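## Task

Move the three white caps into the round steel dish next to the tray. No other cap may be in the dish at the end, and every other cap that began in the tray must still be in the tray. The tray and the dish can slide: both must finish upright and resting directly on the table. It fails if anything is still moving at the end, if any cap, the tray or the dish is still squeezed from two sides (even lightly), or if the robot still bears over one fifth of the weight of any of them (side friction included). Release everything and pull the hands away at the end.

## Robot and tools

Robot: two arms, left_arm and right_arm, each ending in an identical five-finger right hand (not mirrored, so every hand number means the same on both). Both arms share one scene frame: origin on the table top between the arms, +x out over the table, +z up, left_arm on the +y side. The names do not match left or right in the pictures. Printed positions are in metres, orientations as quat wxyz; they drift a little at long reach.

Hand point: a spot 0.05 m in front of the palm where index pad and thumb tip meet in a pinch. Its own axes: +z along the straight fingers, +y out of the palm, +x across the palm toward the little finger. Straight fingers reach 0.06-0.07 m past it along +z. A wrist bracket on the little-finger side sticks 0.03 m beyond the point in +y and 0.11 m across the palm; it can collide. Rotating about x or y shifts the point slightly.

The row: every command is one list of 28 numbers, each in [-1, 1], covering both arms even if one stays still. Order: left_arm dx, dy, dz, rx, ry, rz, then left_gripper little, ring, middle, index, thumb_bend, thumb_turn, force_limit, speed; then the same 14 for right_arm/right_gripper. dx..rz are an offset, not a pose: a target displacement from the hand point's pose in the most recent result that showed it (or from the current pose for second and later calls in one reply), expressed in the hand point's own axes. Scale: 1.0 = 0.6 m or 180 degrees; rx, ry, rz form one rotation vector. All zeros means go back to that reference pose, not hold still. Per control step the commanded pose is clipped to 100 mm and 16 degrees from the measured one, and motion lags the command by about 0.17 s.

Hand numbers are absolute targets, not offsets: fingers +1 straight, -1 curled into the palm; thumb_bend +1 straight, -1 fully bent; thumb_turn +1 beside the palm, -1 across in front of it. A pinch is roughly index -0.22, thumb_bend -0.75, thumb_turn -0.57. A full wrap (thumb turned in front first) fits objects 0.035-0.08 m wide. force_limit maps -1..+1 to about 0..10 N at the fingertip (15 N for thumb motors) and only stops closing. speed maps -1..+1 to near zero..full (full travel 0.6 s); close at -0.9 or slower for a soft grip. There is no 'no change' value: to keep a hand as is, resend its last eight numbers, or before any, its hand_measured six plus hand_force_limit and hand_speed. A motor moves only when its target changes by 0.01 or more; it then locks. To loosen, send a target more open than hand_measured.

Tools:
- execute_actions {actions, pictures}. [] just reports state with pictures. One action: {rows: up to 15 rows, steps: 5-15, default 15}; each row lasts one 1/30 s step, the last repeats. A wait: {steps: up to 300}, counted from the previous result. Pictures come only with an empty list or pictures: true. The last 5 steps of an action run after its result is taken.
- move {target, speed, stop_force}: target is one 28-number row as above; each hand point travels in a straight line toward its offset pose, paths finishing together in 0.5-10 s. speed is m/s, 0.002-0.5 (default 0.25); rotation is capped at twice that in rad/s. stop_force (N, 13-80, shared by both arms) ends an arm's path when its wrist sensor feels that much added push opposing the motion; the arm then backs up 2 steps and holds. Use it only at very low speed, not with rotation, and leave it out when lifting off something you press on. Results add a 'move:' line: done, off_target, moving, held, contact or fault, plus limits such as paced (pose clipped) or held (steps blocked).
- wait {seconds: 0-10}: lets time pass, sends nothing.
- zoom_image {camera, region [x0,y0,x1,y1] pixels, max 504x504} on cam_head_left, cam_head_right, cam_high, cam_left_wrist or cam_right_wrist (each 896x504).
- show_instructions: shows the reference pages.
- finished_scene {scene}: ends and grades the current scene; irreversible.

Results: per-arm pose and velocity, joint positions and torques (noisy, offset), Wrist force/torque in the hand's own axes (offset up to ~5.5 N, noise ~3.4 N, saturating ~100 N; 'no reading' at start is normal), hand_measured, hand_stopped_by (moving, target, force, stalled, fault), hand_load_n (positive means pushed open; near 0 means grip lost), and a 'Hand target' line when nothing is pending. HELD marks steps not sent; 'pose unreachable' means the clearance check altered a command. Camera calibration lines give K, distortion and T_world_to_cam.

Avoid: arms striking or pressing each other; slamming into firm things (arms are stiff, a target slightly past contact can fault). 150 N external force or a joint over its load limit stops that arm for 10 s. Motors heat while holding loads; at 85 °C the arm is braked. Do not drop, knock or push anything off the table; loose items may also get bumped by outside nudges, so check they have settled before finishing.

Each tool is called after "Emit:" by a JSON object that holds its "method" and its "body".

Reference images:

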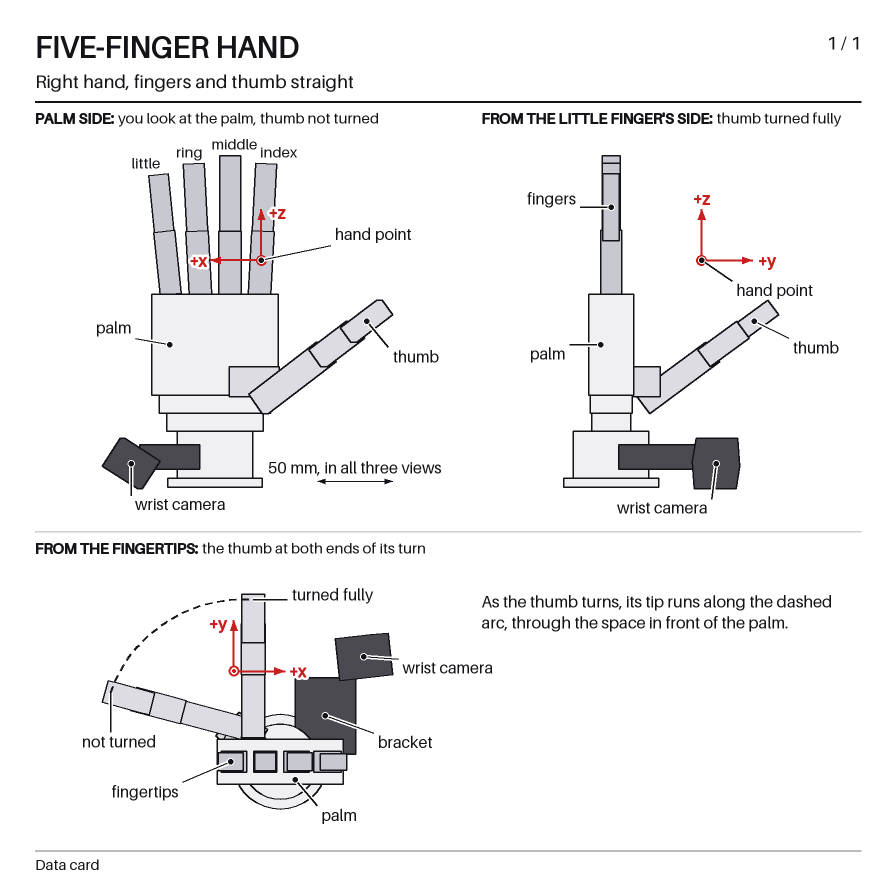

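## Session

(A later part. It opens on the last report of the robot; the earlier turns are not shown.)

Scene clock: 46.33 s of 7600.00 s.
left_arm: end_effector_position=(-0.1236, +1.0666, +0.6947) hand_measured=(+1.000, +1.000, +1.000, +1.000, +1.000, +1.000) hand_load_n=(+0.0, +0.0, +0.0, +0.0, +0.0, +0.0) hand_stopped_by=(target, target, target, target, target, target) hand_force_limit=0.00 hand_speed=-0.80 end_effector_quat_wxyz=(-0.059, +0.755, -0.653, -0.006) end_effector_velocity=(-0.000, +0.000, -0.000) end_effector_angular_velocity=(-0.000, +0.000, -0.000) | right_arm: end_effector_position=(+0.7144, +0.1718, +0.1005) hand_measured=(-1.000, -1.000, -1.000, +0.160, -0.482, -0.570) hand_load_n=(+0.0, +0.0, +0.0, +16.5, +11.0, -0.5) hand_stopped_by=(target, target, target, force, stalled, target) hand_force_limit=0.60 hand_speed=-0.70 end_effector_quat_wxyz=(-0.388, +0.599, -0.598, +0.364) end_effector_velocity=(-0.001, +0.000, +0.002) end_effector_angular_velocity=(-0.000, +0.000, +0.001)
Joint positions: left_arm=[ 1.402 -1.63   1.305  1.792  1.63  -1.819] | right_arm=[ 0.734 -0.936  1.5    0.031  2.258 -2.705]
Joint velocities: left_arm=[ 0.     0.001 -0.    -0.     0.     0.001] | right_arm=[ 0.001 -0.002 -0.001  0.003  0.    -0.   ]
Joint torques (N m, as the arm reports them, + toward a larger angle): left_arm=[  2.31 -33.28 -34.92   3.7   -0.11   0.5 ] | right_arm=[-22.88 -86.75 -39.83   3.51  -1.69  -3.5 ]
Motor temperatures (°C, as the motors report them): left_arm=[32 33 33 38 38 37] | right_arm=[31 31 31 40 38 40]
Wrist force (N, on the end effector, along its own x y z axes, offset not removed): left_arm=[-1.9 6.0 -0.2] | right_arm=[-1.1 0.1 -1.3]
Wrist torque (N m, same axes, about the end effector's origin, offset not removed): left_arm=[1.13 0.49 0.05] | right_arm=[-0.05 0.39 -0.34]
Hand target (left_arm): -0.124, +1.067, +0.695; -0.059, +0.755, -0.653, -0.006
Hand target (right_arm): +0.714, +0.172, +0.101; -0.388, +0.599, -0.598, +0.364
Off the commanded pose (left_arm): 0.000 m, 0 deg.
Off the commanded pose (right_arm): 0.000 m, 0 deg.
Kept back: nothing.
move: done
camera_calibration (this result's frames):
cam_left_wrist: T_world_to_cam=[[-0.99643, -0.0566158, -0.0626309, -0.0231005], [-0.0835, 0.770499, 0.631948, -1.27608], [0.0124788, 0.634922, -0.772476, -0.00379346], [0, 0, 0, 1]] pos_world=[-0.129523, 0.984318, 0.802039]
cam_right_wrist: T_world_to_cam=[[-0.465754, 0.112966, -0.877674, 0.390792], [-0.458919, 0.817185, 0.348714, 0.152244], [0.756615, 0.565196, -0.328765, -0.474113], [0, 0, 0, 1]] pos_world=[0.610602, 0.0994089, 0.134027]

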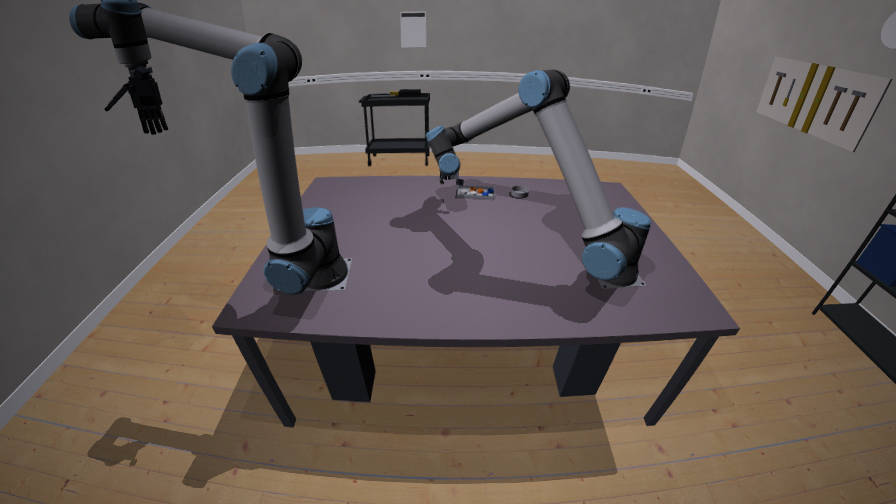

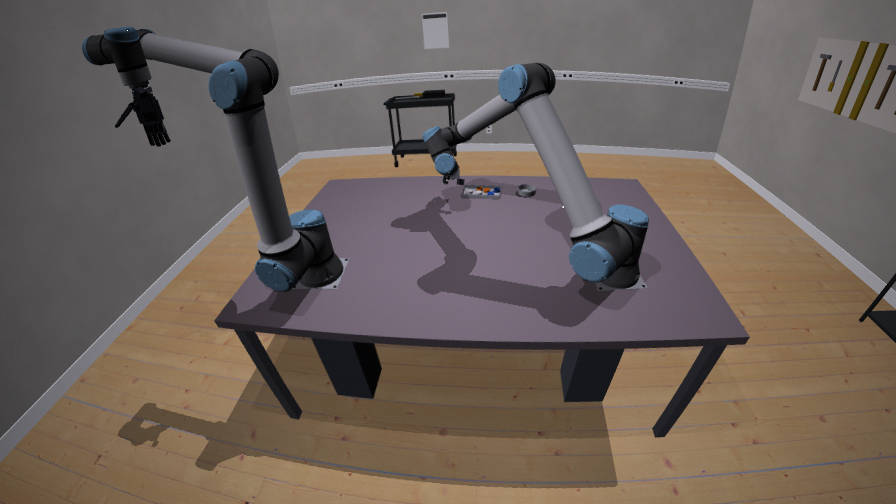

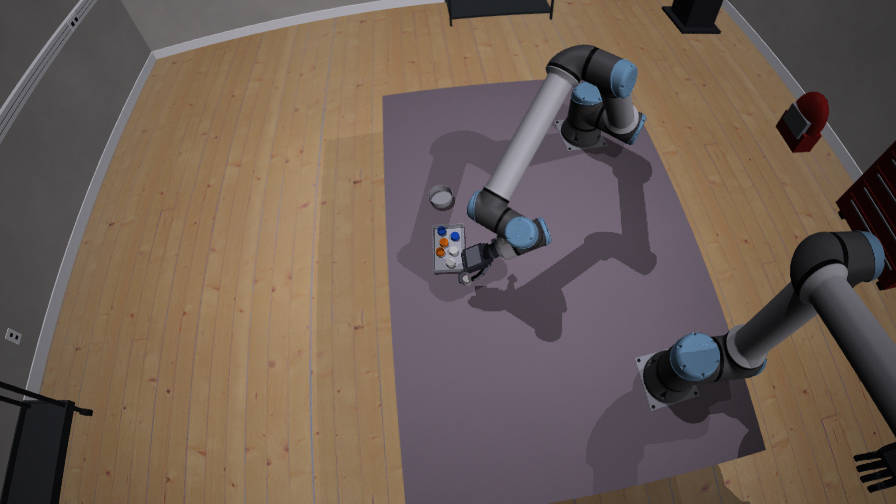

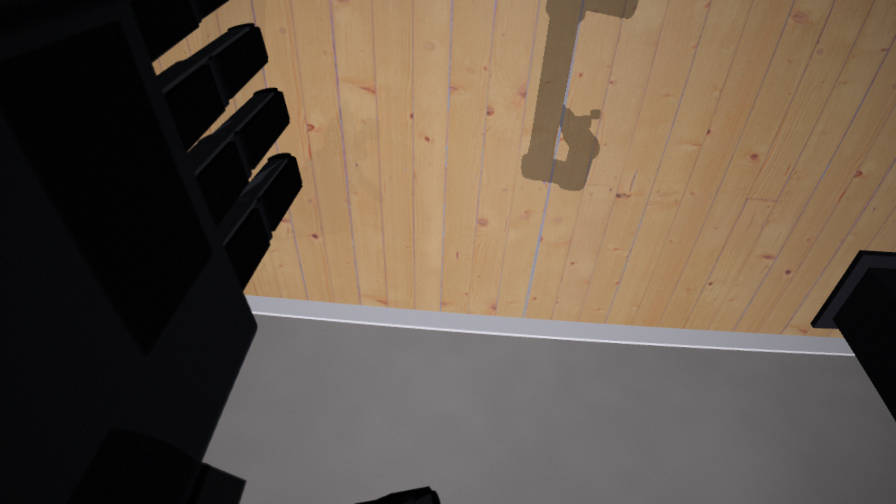

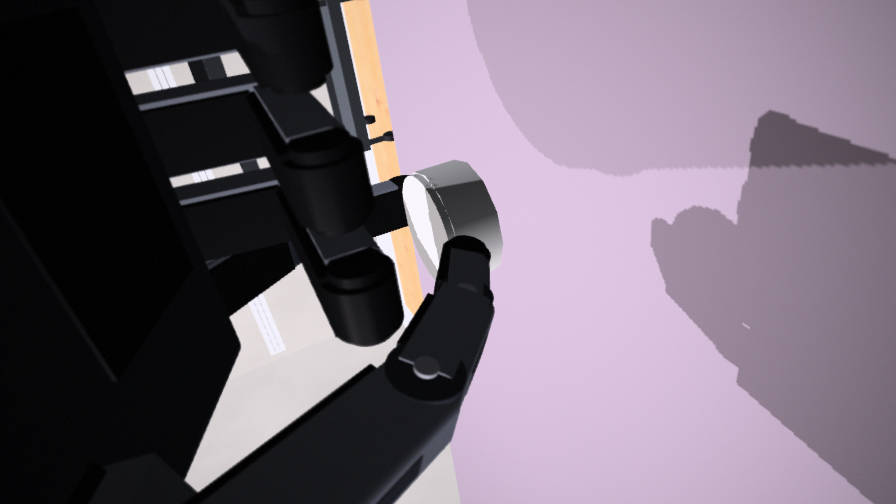

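Emit:
{"method": "move", "body": {"target": [0,0,0,0,0,0,1,1,1,1,1,1,0,-0.8, 0.742,-0.03,0.065,0,0,0,-1,-1,-1,-0.4,-0.5,-0.57,0.6,-0.7], "speed": 0.3}}

Emit:
{"method": "zoom_image", "body": {"camera": "cam_high", "region": [400, 150, 520, 230]}}

Scene clock: 48.73 s of 7600.00 s.
left_arm: end_effector_position=(-0.1236, +1.0666, +0.6947) hand_measured=(+1.000, +1.000, +1.000, +1.000, +1.000, +1.000) hand_load_n=(+0.0, +0.0, +0.0, +0.0, +0.0, +0.0) hand_stopped_by=(target, target, target, target, target, target) hand_force_limit=0.00 hand_speed=-0.80 end_effector_quat_wxyz=(-0.059, +0.755, -0.653, -0.006) end_effector_velocity=(+0.000, +0.000, -0.001) end_effector_angular_velocity=(-0.001, +0.000, -0.001) | right_arm: end_effector_position=(+0.7660, -0.2722, +0.0878) hand_measured=(-1.000, -1.000, -1.000, +0.160, -0.482, -0.570) hand_load_n=(+0.0, +0.0, +0.0, +16.5, +11.0, -0.5) hand_stopped_by=(target, target, target, force, stalled, target) hand_force_limit=0.60 hand_speed=-0.70 end_effector_quat_wxyz=(-0.388, +0.599, -0.598, +0.364) end_effector_velocity=(+0.000, -0.001, +0.000) end_effector_angular_velocity=(+0.001, -0.000, +0.001)
Joint positions: left_arm=[ 1.402 -1.63   1.305  1.792  1.63  -1.819] | right_arm=[ 0.063 -1.331  2.134 -0.352  1.669 -3.062]
Joint velocities: left_arm=[-0.001 -0.     0.001  0.     0.     0.   ] | right_arm=[-0.004 -0.001  0.001 -0.001 -0.005 -0.001]
Joint torques (N m, as the arm reports them, + toward a larger angle): left_arm=[ -1.53 -33.04 -34.01   3.43  -0.3    0.6 ] | right_arm=[-22.68 -58.82 -19.    -2.05  -2.86  -4.51]
Motor temperatures (°C, as the motors report them): left_arm=[32 33 33 38 38 37] | right_arm=[31 31 31 40 38 40]
Wrist force (N, on the end effector, along its own x y z axes, offset not removed): left_arm=[-0.1 2.4 0.8] | right_arm=[-1.7 -0.6 -0.7]
Wrist torque (N m, same axes, about the end effector's origin, offset not removed): left_arm=[0.41 -0.18 0.35] | right_arm=[-0.21 0.55 -0.36]
Hand target (left_arm): -0.124, +1.067, +0.695; -0.059, +0.755, -0.653, -0.006
Hand target (right_arm): +0.766, -0.272, +0.088; -0.388, +0.599, -0.598, +0.364
Off the commanded pose (left_arm): 0.000 m, 0 deg.
Off the commanded pose (right_arm): 0.001 m, 0 deg.
Kept back: nothing.
move: done
camera_calibration (this result's frames):
cam_left_wrist: T_world_to_cam=[[-0.99643, -0.0566157, -0.0626309, -0.0231006], [-0.0834999, 0.770499, 0.631948, -1.27608], [0.0124788, 0.634922, -0.772476, -0.00379355], [0, 0, 0, 1]] pos_world=[-0.129523, 0.984318, 0.802039]
cam_right_wrist: T_world_to_cam=[[-0.465916, 0.112843, -0.877604, 0.45393], [-0.458772, 0.817296, 0.348648, 0.543086], [0.756605, 0.565061, -0.329022, -0.266455], [0, 0, 0, 1]] pos_world=[0.662247, -0.344522, 0.121355]

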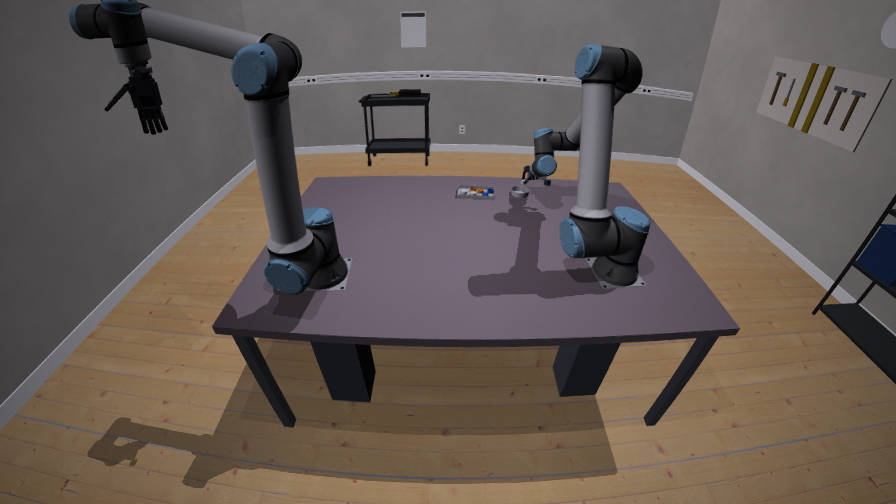

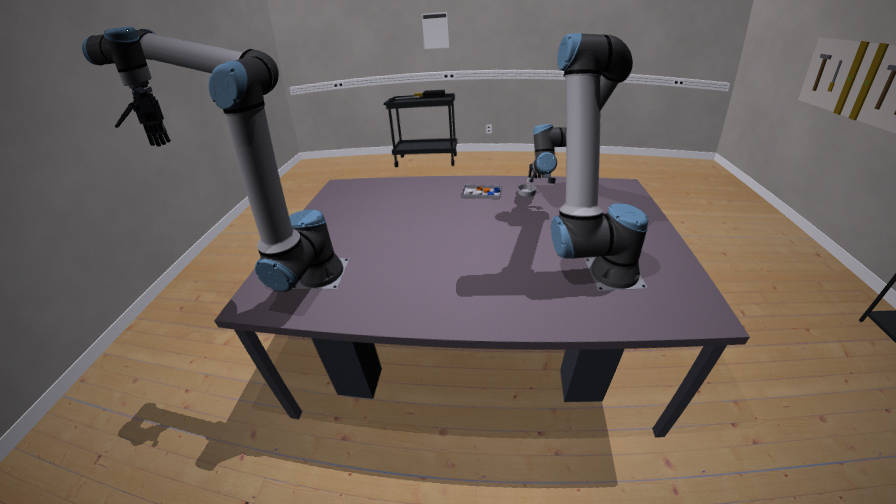

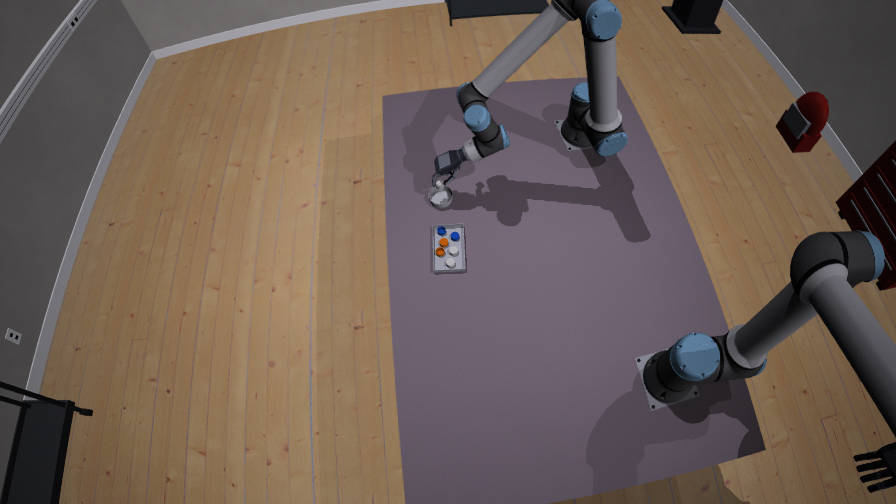

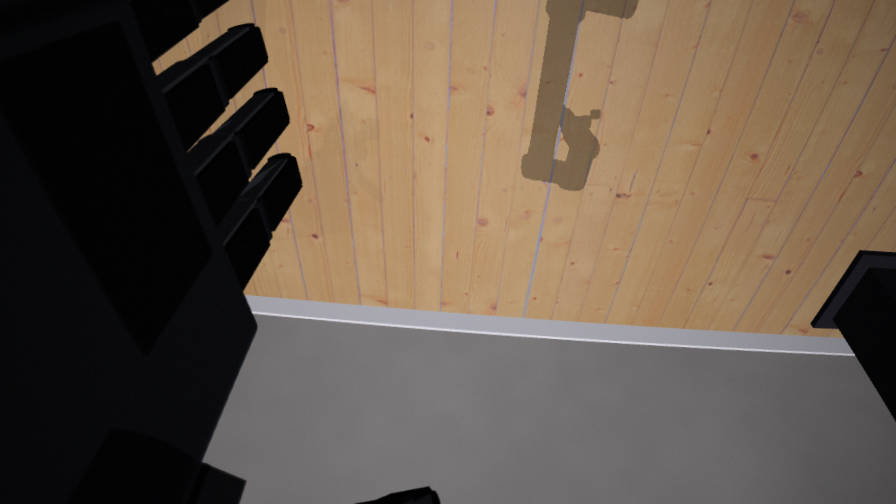

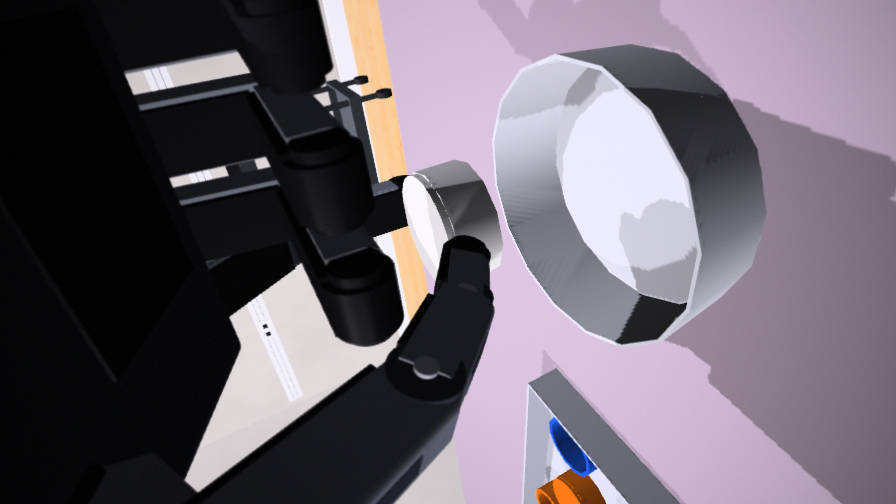

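Region (400, 150, 520, 230) of cam_high's 896x504 image, scaled by 4.200, with more detail than that image has.

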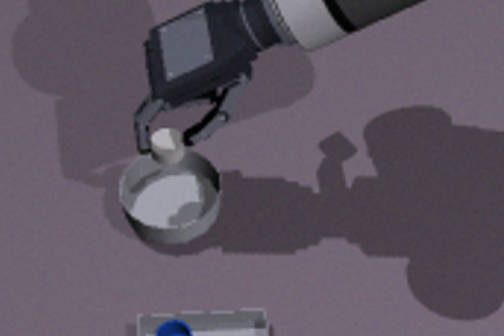

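Emit:
{"method": "move", "body": {"target": [0,0,0,0,0,0,1,1,1,1,1,1,0,-0.8, 0,0.035,-0.012,0,0,0,-1,-1,-1,-0.4,-0.5,-0.57,0.6,-0.7], "speed": 0.06}}

Emit:
{"method": "move", "body": {"target": [0,0,0,0,0,0,1,1,1,1,1,1,0,-0.8, 0,0.045,0.021,0,0,0,-1,-1,-1,-0.4,-0.5,-0.57,0.6,-0.7], "speed": 0.04, "stop_force": 13}}

Scene clock: 49.80 s of 7600.00 s.
left_arm: end_effector_position=(-0.1236, +1.0666, +0.6947) hand_measured=(+1.000, +1.000, +1.000, +1.000, +1.000, +1.000) hand_load_n=(+0.0, +0.0, +0.0, +0.0, +0.0, +0.0) hand_stopped_by=(target, target, target, target, target, target) hand_force_limit=0.00 hand_speed=-0.80 end_effector_quat_wxyz=(-0.059, +0.755, -0.653, -0.006) end_effector_velocity=(-0.000, +0.000, -0.000) end_effector_angular_velocity=(+0.000, -0.000, +0.001) | right_arm: end_effector_position=(+0.7505, -0.2721, +0.0722) hand_measured=(-1.000, -1.000, -1.000, +0.160, -0.482, -0.570) hand_load_n=(+0.0, +0.0, +0.0, +16.5, +11.0, -0.5) hand_stopped_by=(target, target, target, force, stalled, target) hand_force_limit=0.60 hand_speed=-0.70 end_effector_quat_wxyz=(-0.388, +0.599, -0.598, +0.364) end_effector_velocity=(-0.002, +0.001, -0.001) end_effector_angular_velocity=(-0.001, -0.000, +0.002)
Joint positions: left_arm=[ 1.402 -1.63   1.305  1.792  1.63  -1.819] | right_arm=[ 0.068 -1.328  2.169 -0.391  1.674 -3.06 ]
Joint velocities: left_arm=[ 0.     0.    -0.    -0.     0.    -0.001] | right_arm=[ 0.003  0.     0.003 -0.003  0.001 -0.001]
Joint torques (N m, as the arm reports them, + toward a larger angle): left_arm=[  0.95 -32.68 -34.48   3.66  -0.18   0.5 ] | right_arm=[ 20.31 -28.2  -16.08  -1.66   3.57   3.83]
Motor temperatures (°C, as the motors report them): left_arm=[32 33 33 38 38 37] | right_arm=[31 31 31 40 38 40]
Wrist force (N, on the end effector, along its own x y z axes, offset not removed): left_arm=[1.8 2.1 1.7] | right_arm=[0.7 0.2 -1.1]
Wrist torque (N m, same axes, about the end effector's origin, offset not removed): left_arm=[0.44 -0.37 0.46] | right_arm=[0.01 0.14 -0.25]
Hand target (left_arm): -0.124, +1.067, +0.695; -0.059, +0.755, -0.653, -0.006
Hand target (right_arm): +0.750, -0.272, +0.072; -0.388, +0.599, -0.598, +0.364
Off the commanded pose (left_arm): 0.000 m, 0 deg.
Off the commanded pose (right_arm): 0.000 m, 0 deg.
Kept back: nothing.
move: done
camera_calibration (this result's frames):
cam_left_wrist: T_world_to_cam=[[-0.99643, -0.0566157, -0.0626308, -0.0231007], [-0.0834999, 0.770499, 0.631948, -1.27608], [0.0124788, 0.634922, -0.772476, -0.00379332], [0, 0, 0, 1]] pos_world=[-0.129523, 0.984318, 0.802039]
cam_right_wrist: T_world_to_cam=[[-0.465914, 0.112856, -0.877603, 0.43294], [-0.458752, 0.817307, 0.34865, 0.541335], [0.756618, 0.565043, -0.329022, -0.259946], [0, 0, 0, 1]] pos_world=[0.646731, -0.344415, 0.105685]

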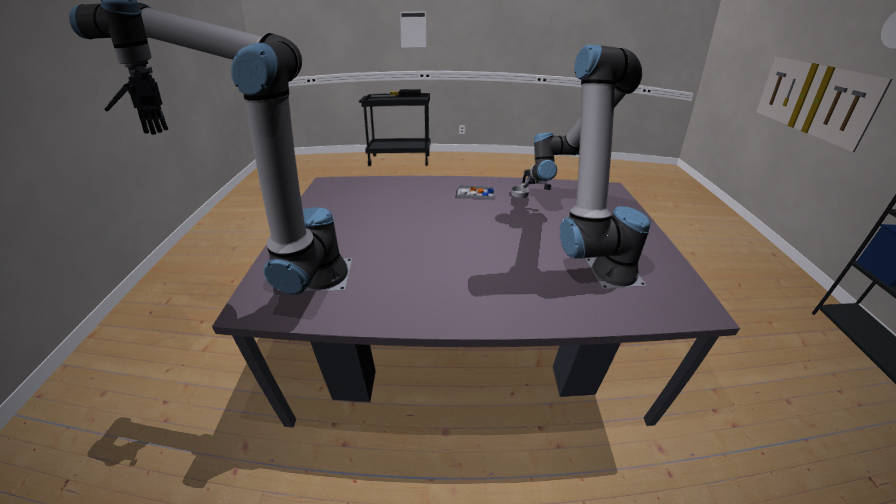

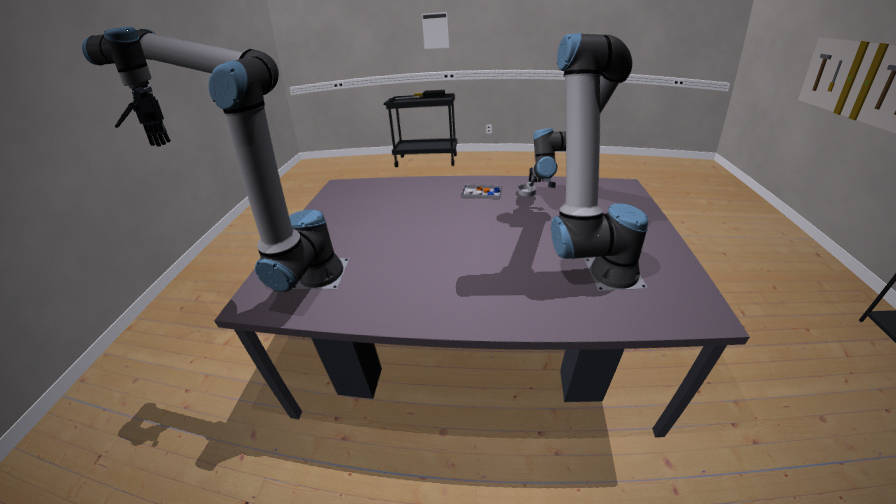

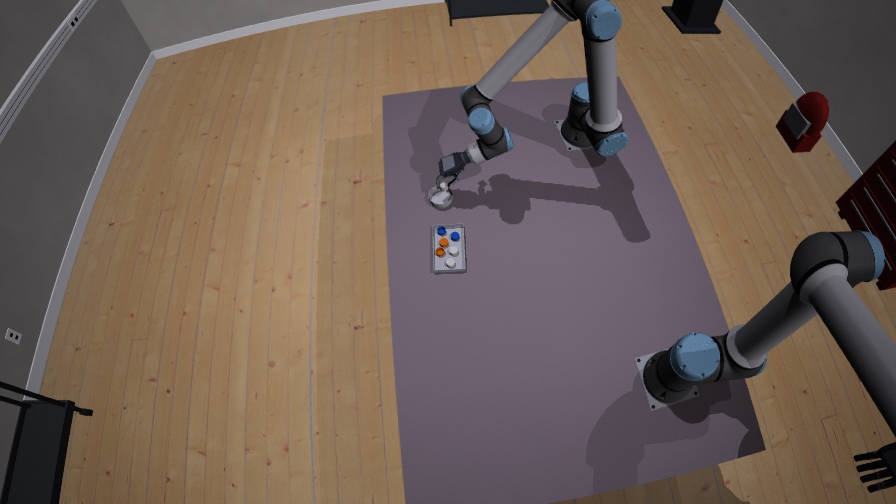

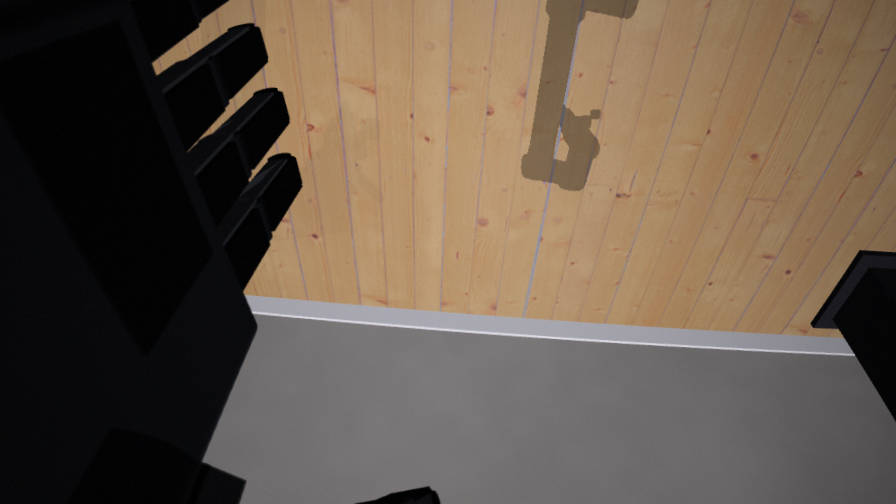

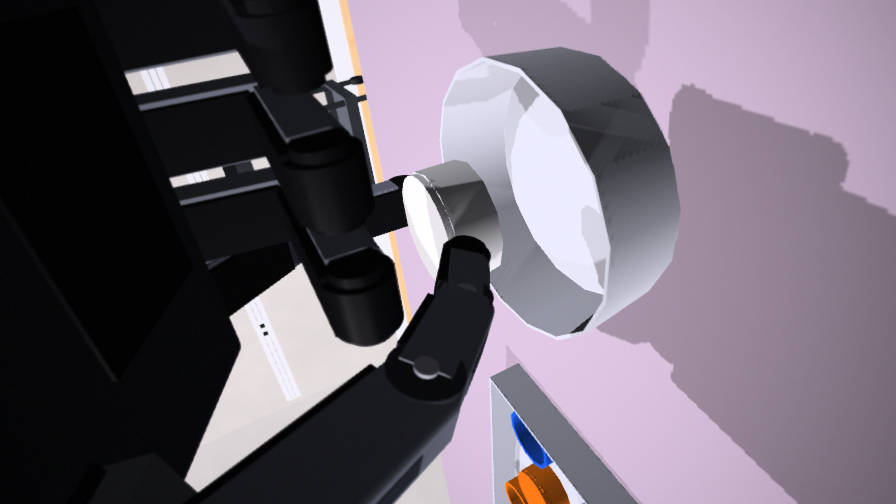

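Scene clock: 50.87 s of 7600.00 s.
left_arm: end_effector_position=(-0.1236, +1.0666, +0.6947) hand_measured=(+1.000, +1.000, +1.000, +1.000, +1.000, +1.000) hand_load_n=(+0.0, +0.0, +0.0, +0.0, +0.0, +0.0) hand_stopped_by=(target, target, target, target, target, target) hand_force_limit=0.00 hand_speed=-0.80 end_effector_quat_wxyz=(-0.059, +0.755, -0.653, -0.006) end_effector_velocity=(-0.000, -0.000, +0.001) end_effector_angular_velocity=(+0.001, -0.000, +0.000) | right_arm: end_effector_position=(+0.7501, -0.2713, +0.0425) hand_measured=(-1.000, -1.000, -1.000, +0.160, -0.482, -0.570) hand_load_n=(+0.0, +0.0, +0.0, +16.5, +11.0, -0.5) hand_stopped_by=(target, target, target, force, stalled, target) hand_force_limit=0.60 hand_speed=-0.70 end_effector_quat_wxyz=(-0.388, +0.599, -0.598, +0.364) end_effector_velocity=(+0.000, -0.001, -0.001) end_effector_angular_velocity=(-0.000, -0.000, -0.001)
Joint positions: left_arm=[ 1.402 -1.63   1.305  1.792  1.63  -1.819] | right_arm=[ 0.07  -1.283  2.185 -0.452  1.675 -3.059]
Joint velocities: left_arm=[ 0.    -0.001 -0.001 -0.     0.     0.   ] | right_arm=[-0.001  0.002  0.001 -0.003  0.    -0.   ]
Joint torques (N m, as the arm reports them, + toward a larger angle): left_arm=[ -0.09 -31.98 -34.37   3.48  -0.14   0.47] | right_arm=[ 21.5  -30.95 -16.38  -0.97   3.19   3.91]
Motor temperatures (°C, as the motors report them): left_arm=[32 33 33 38 38 37] | right_arm=[31 31 31 40 38 40]
Wrist force (N, on the end effector, along its own x y z axes, offset not removed): left_arm=[1.8 0.5 -5.2] | right_arm=[-1.1 -3.3 -2.6]
Wrist torque (N m, same axes, about the end effector's origin, offset not removed): left_arm=[0.55 -0.23 0.16] | right_arm=[-0.50 0.50 -0.51]
Hand target (left_arm): -0.124, +1.067, +0.695; -0.059, +0.755, -0.653, -0.006
Hand target (right_arm): +0.750, -0.271, +0.042; -0.388, +0.599, -0.598, +0.364
Off the commanded pose (left_arm): 0.000 m, 0 deg.
Off the commanded pose (right_arm): 0.000 m, 0 deg.
Kept back: nothing.
move: done
camera_calibration (this result's frames):
cam_left_wrist: T_world_to_cam=[[-0.99643, -0.0566154, -0.0626309, -0.0231009], [-0.0834997, 0.770499, 0.631948, -1.27608], [0.0124791, 0.634922, -0.772476, -0.00379338], [0, 0, 0, 1]] pos_world=[-0.129523, 0.984318, 0.802039]
cam_right_wrist: T_world_to_cam=[[-0.465918, 0.112855, -0.877601, 0.406654], [-0.45875, 0.817307, 0.348652, 0.550822], [0.756617, 0.565043, -0.329026, -0.269843], [0, 0, 0, 1]] pos_world=[0.646325, -0.343611, 0.0760492]

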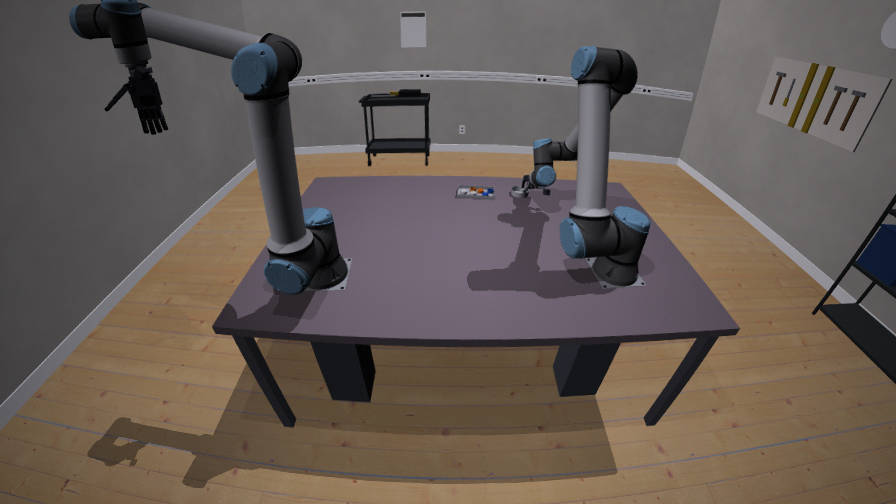

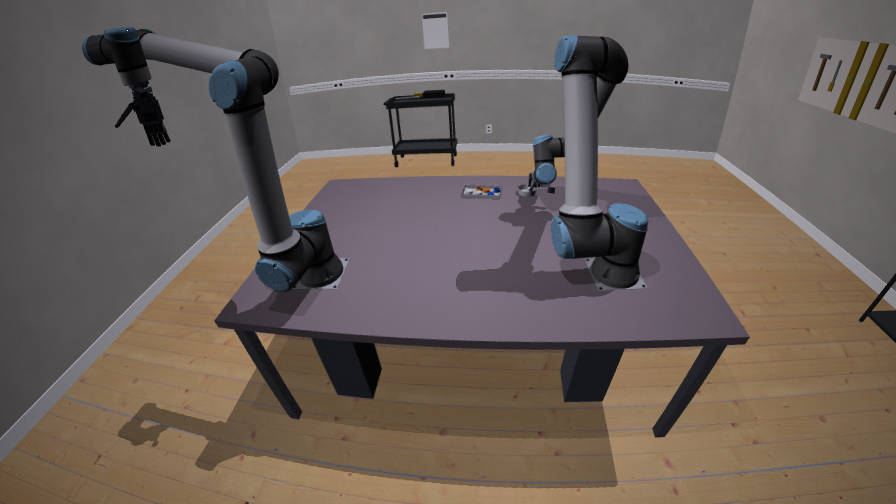

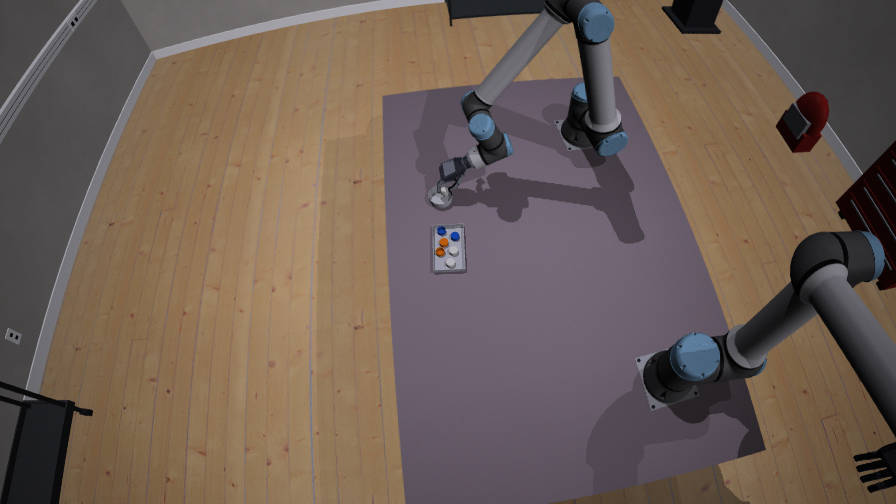

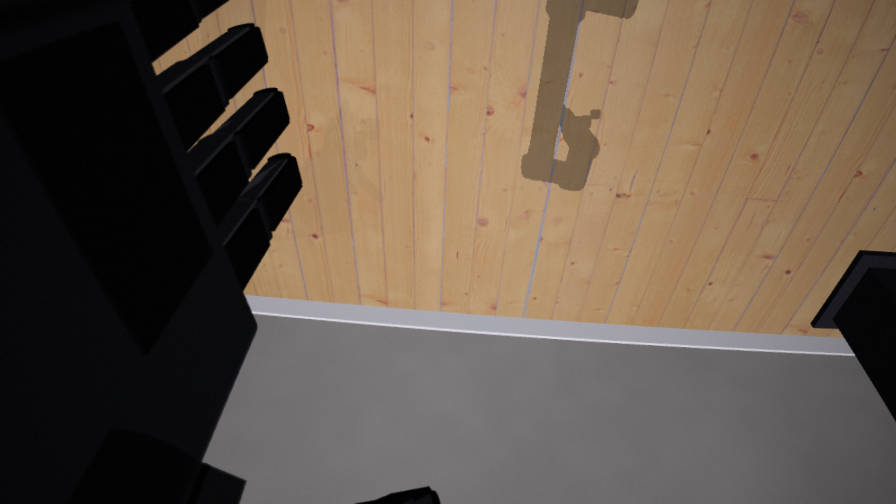

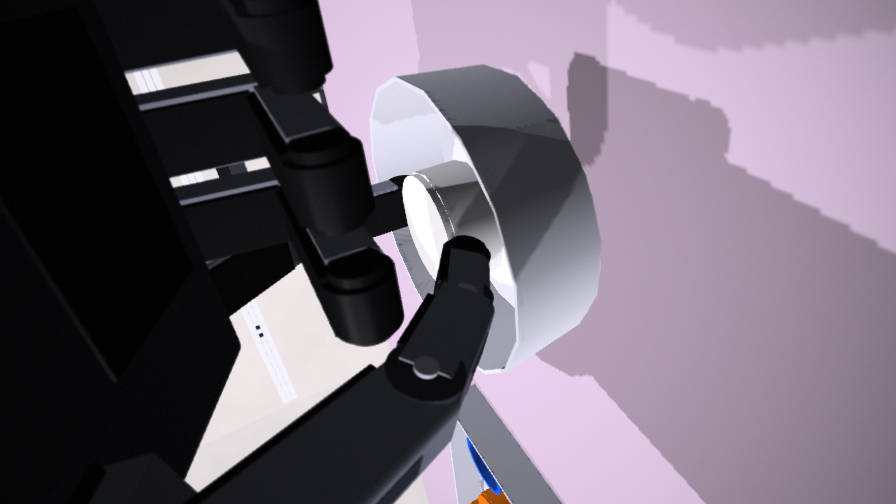

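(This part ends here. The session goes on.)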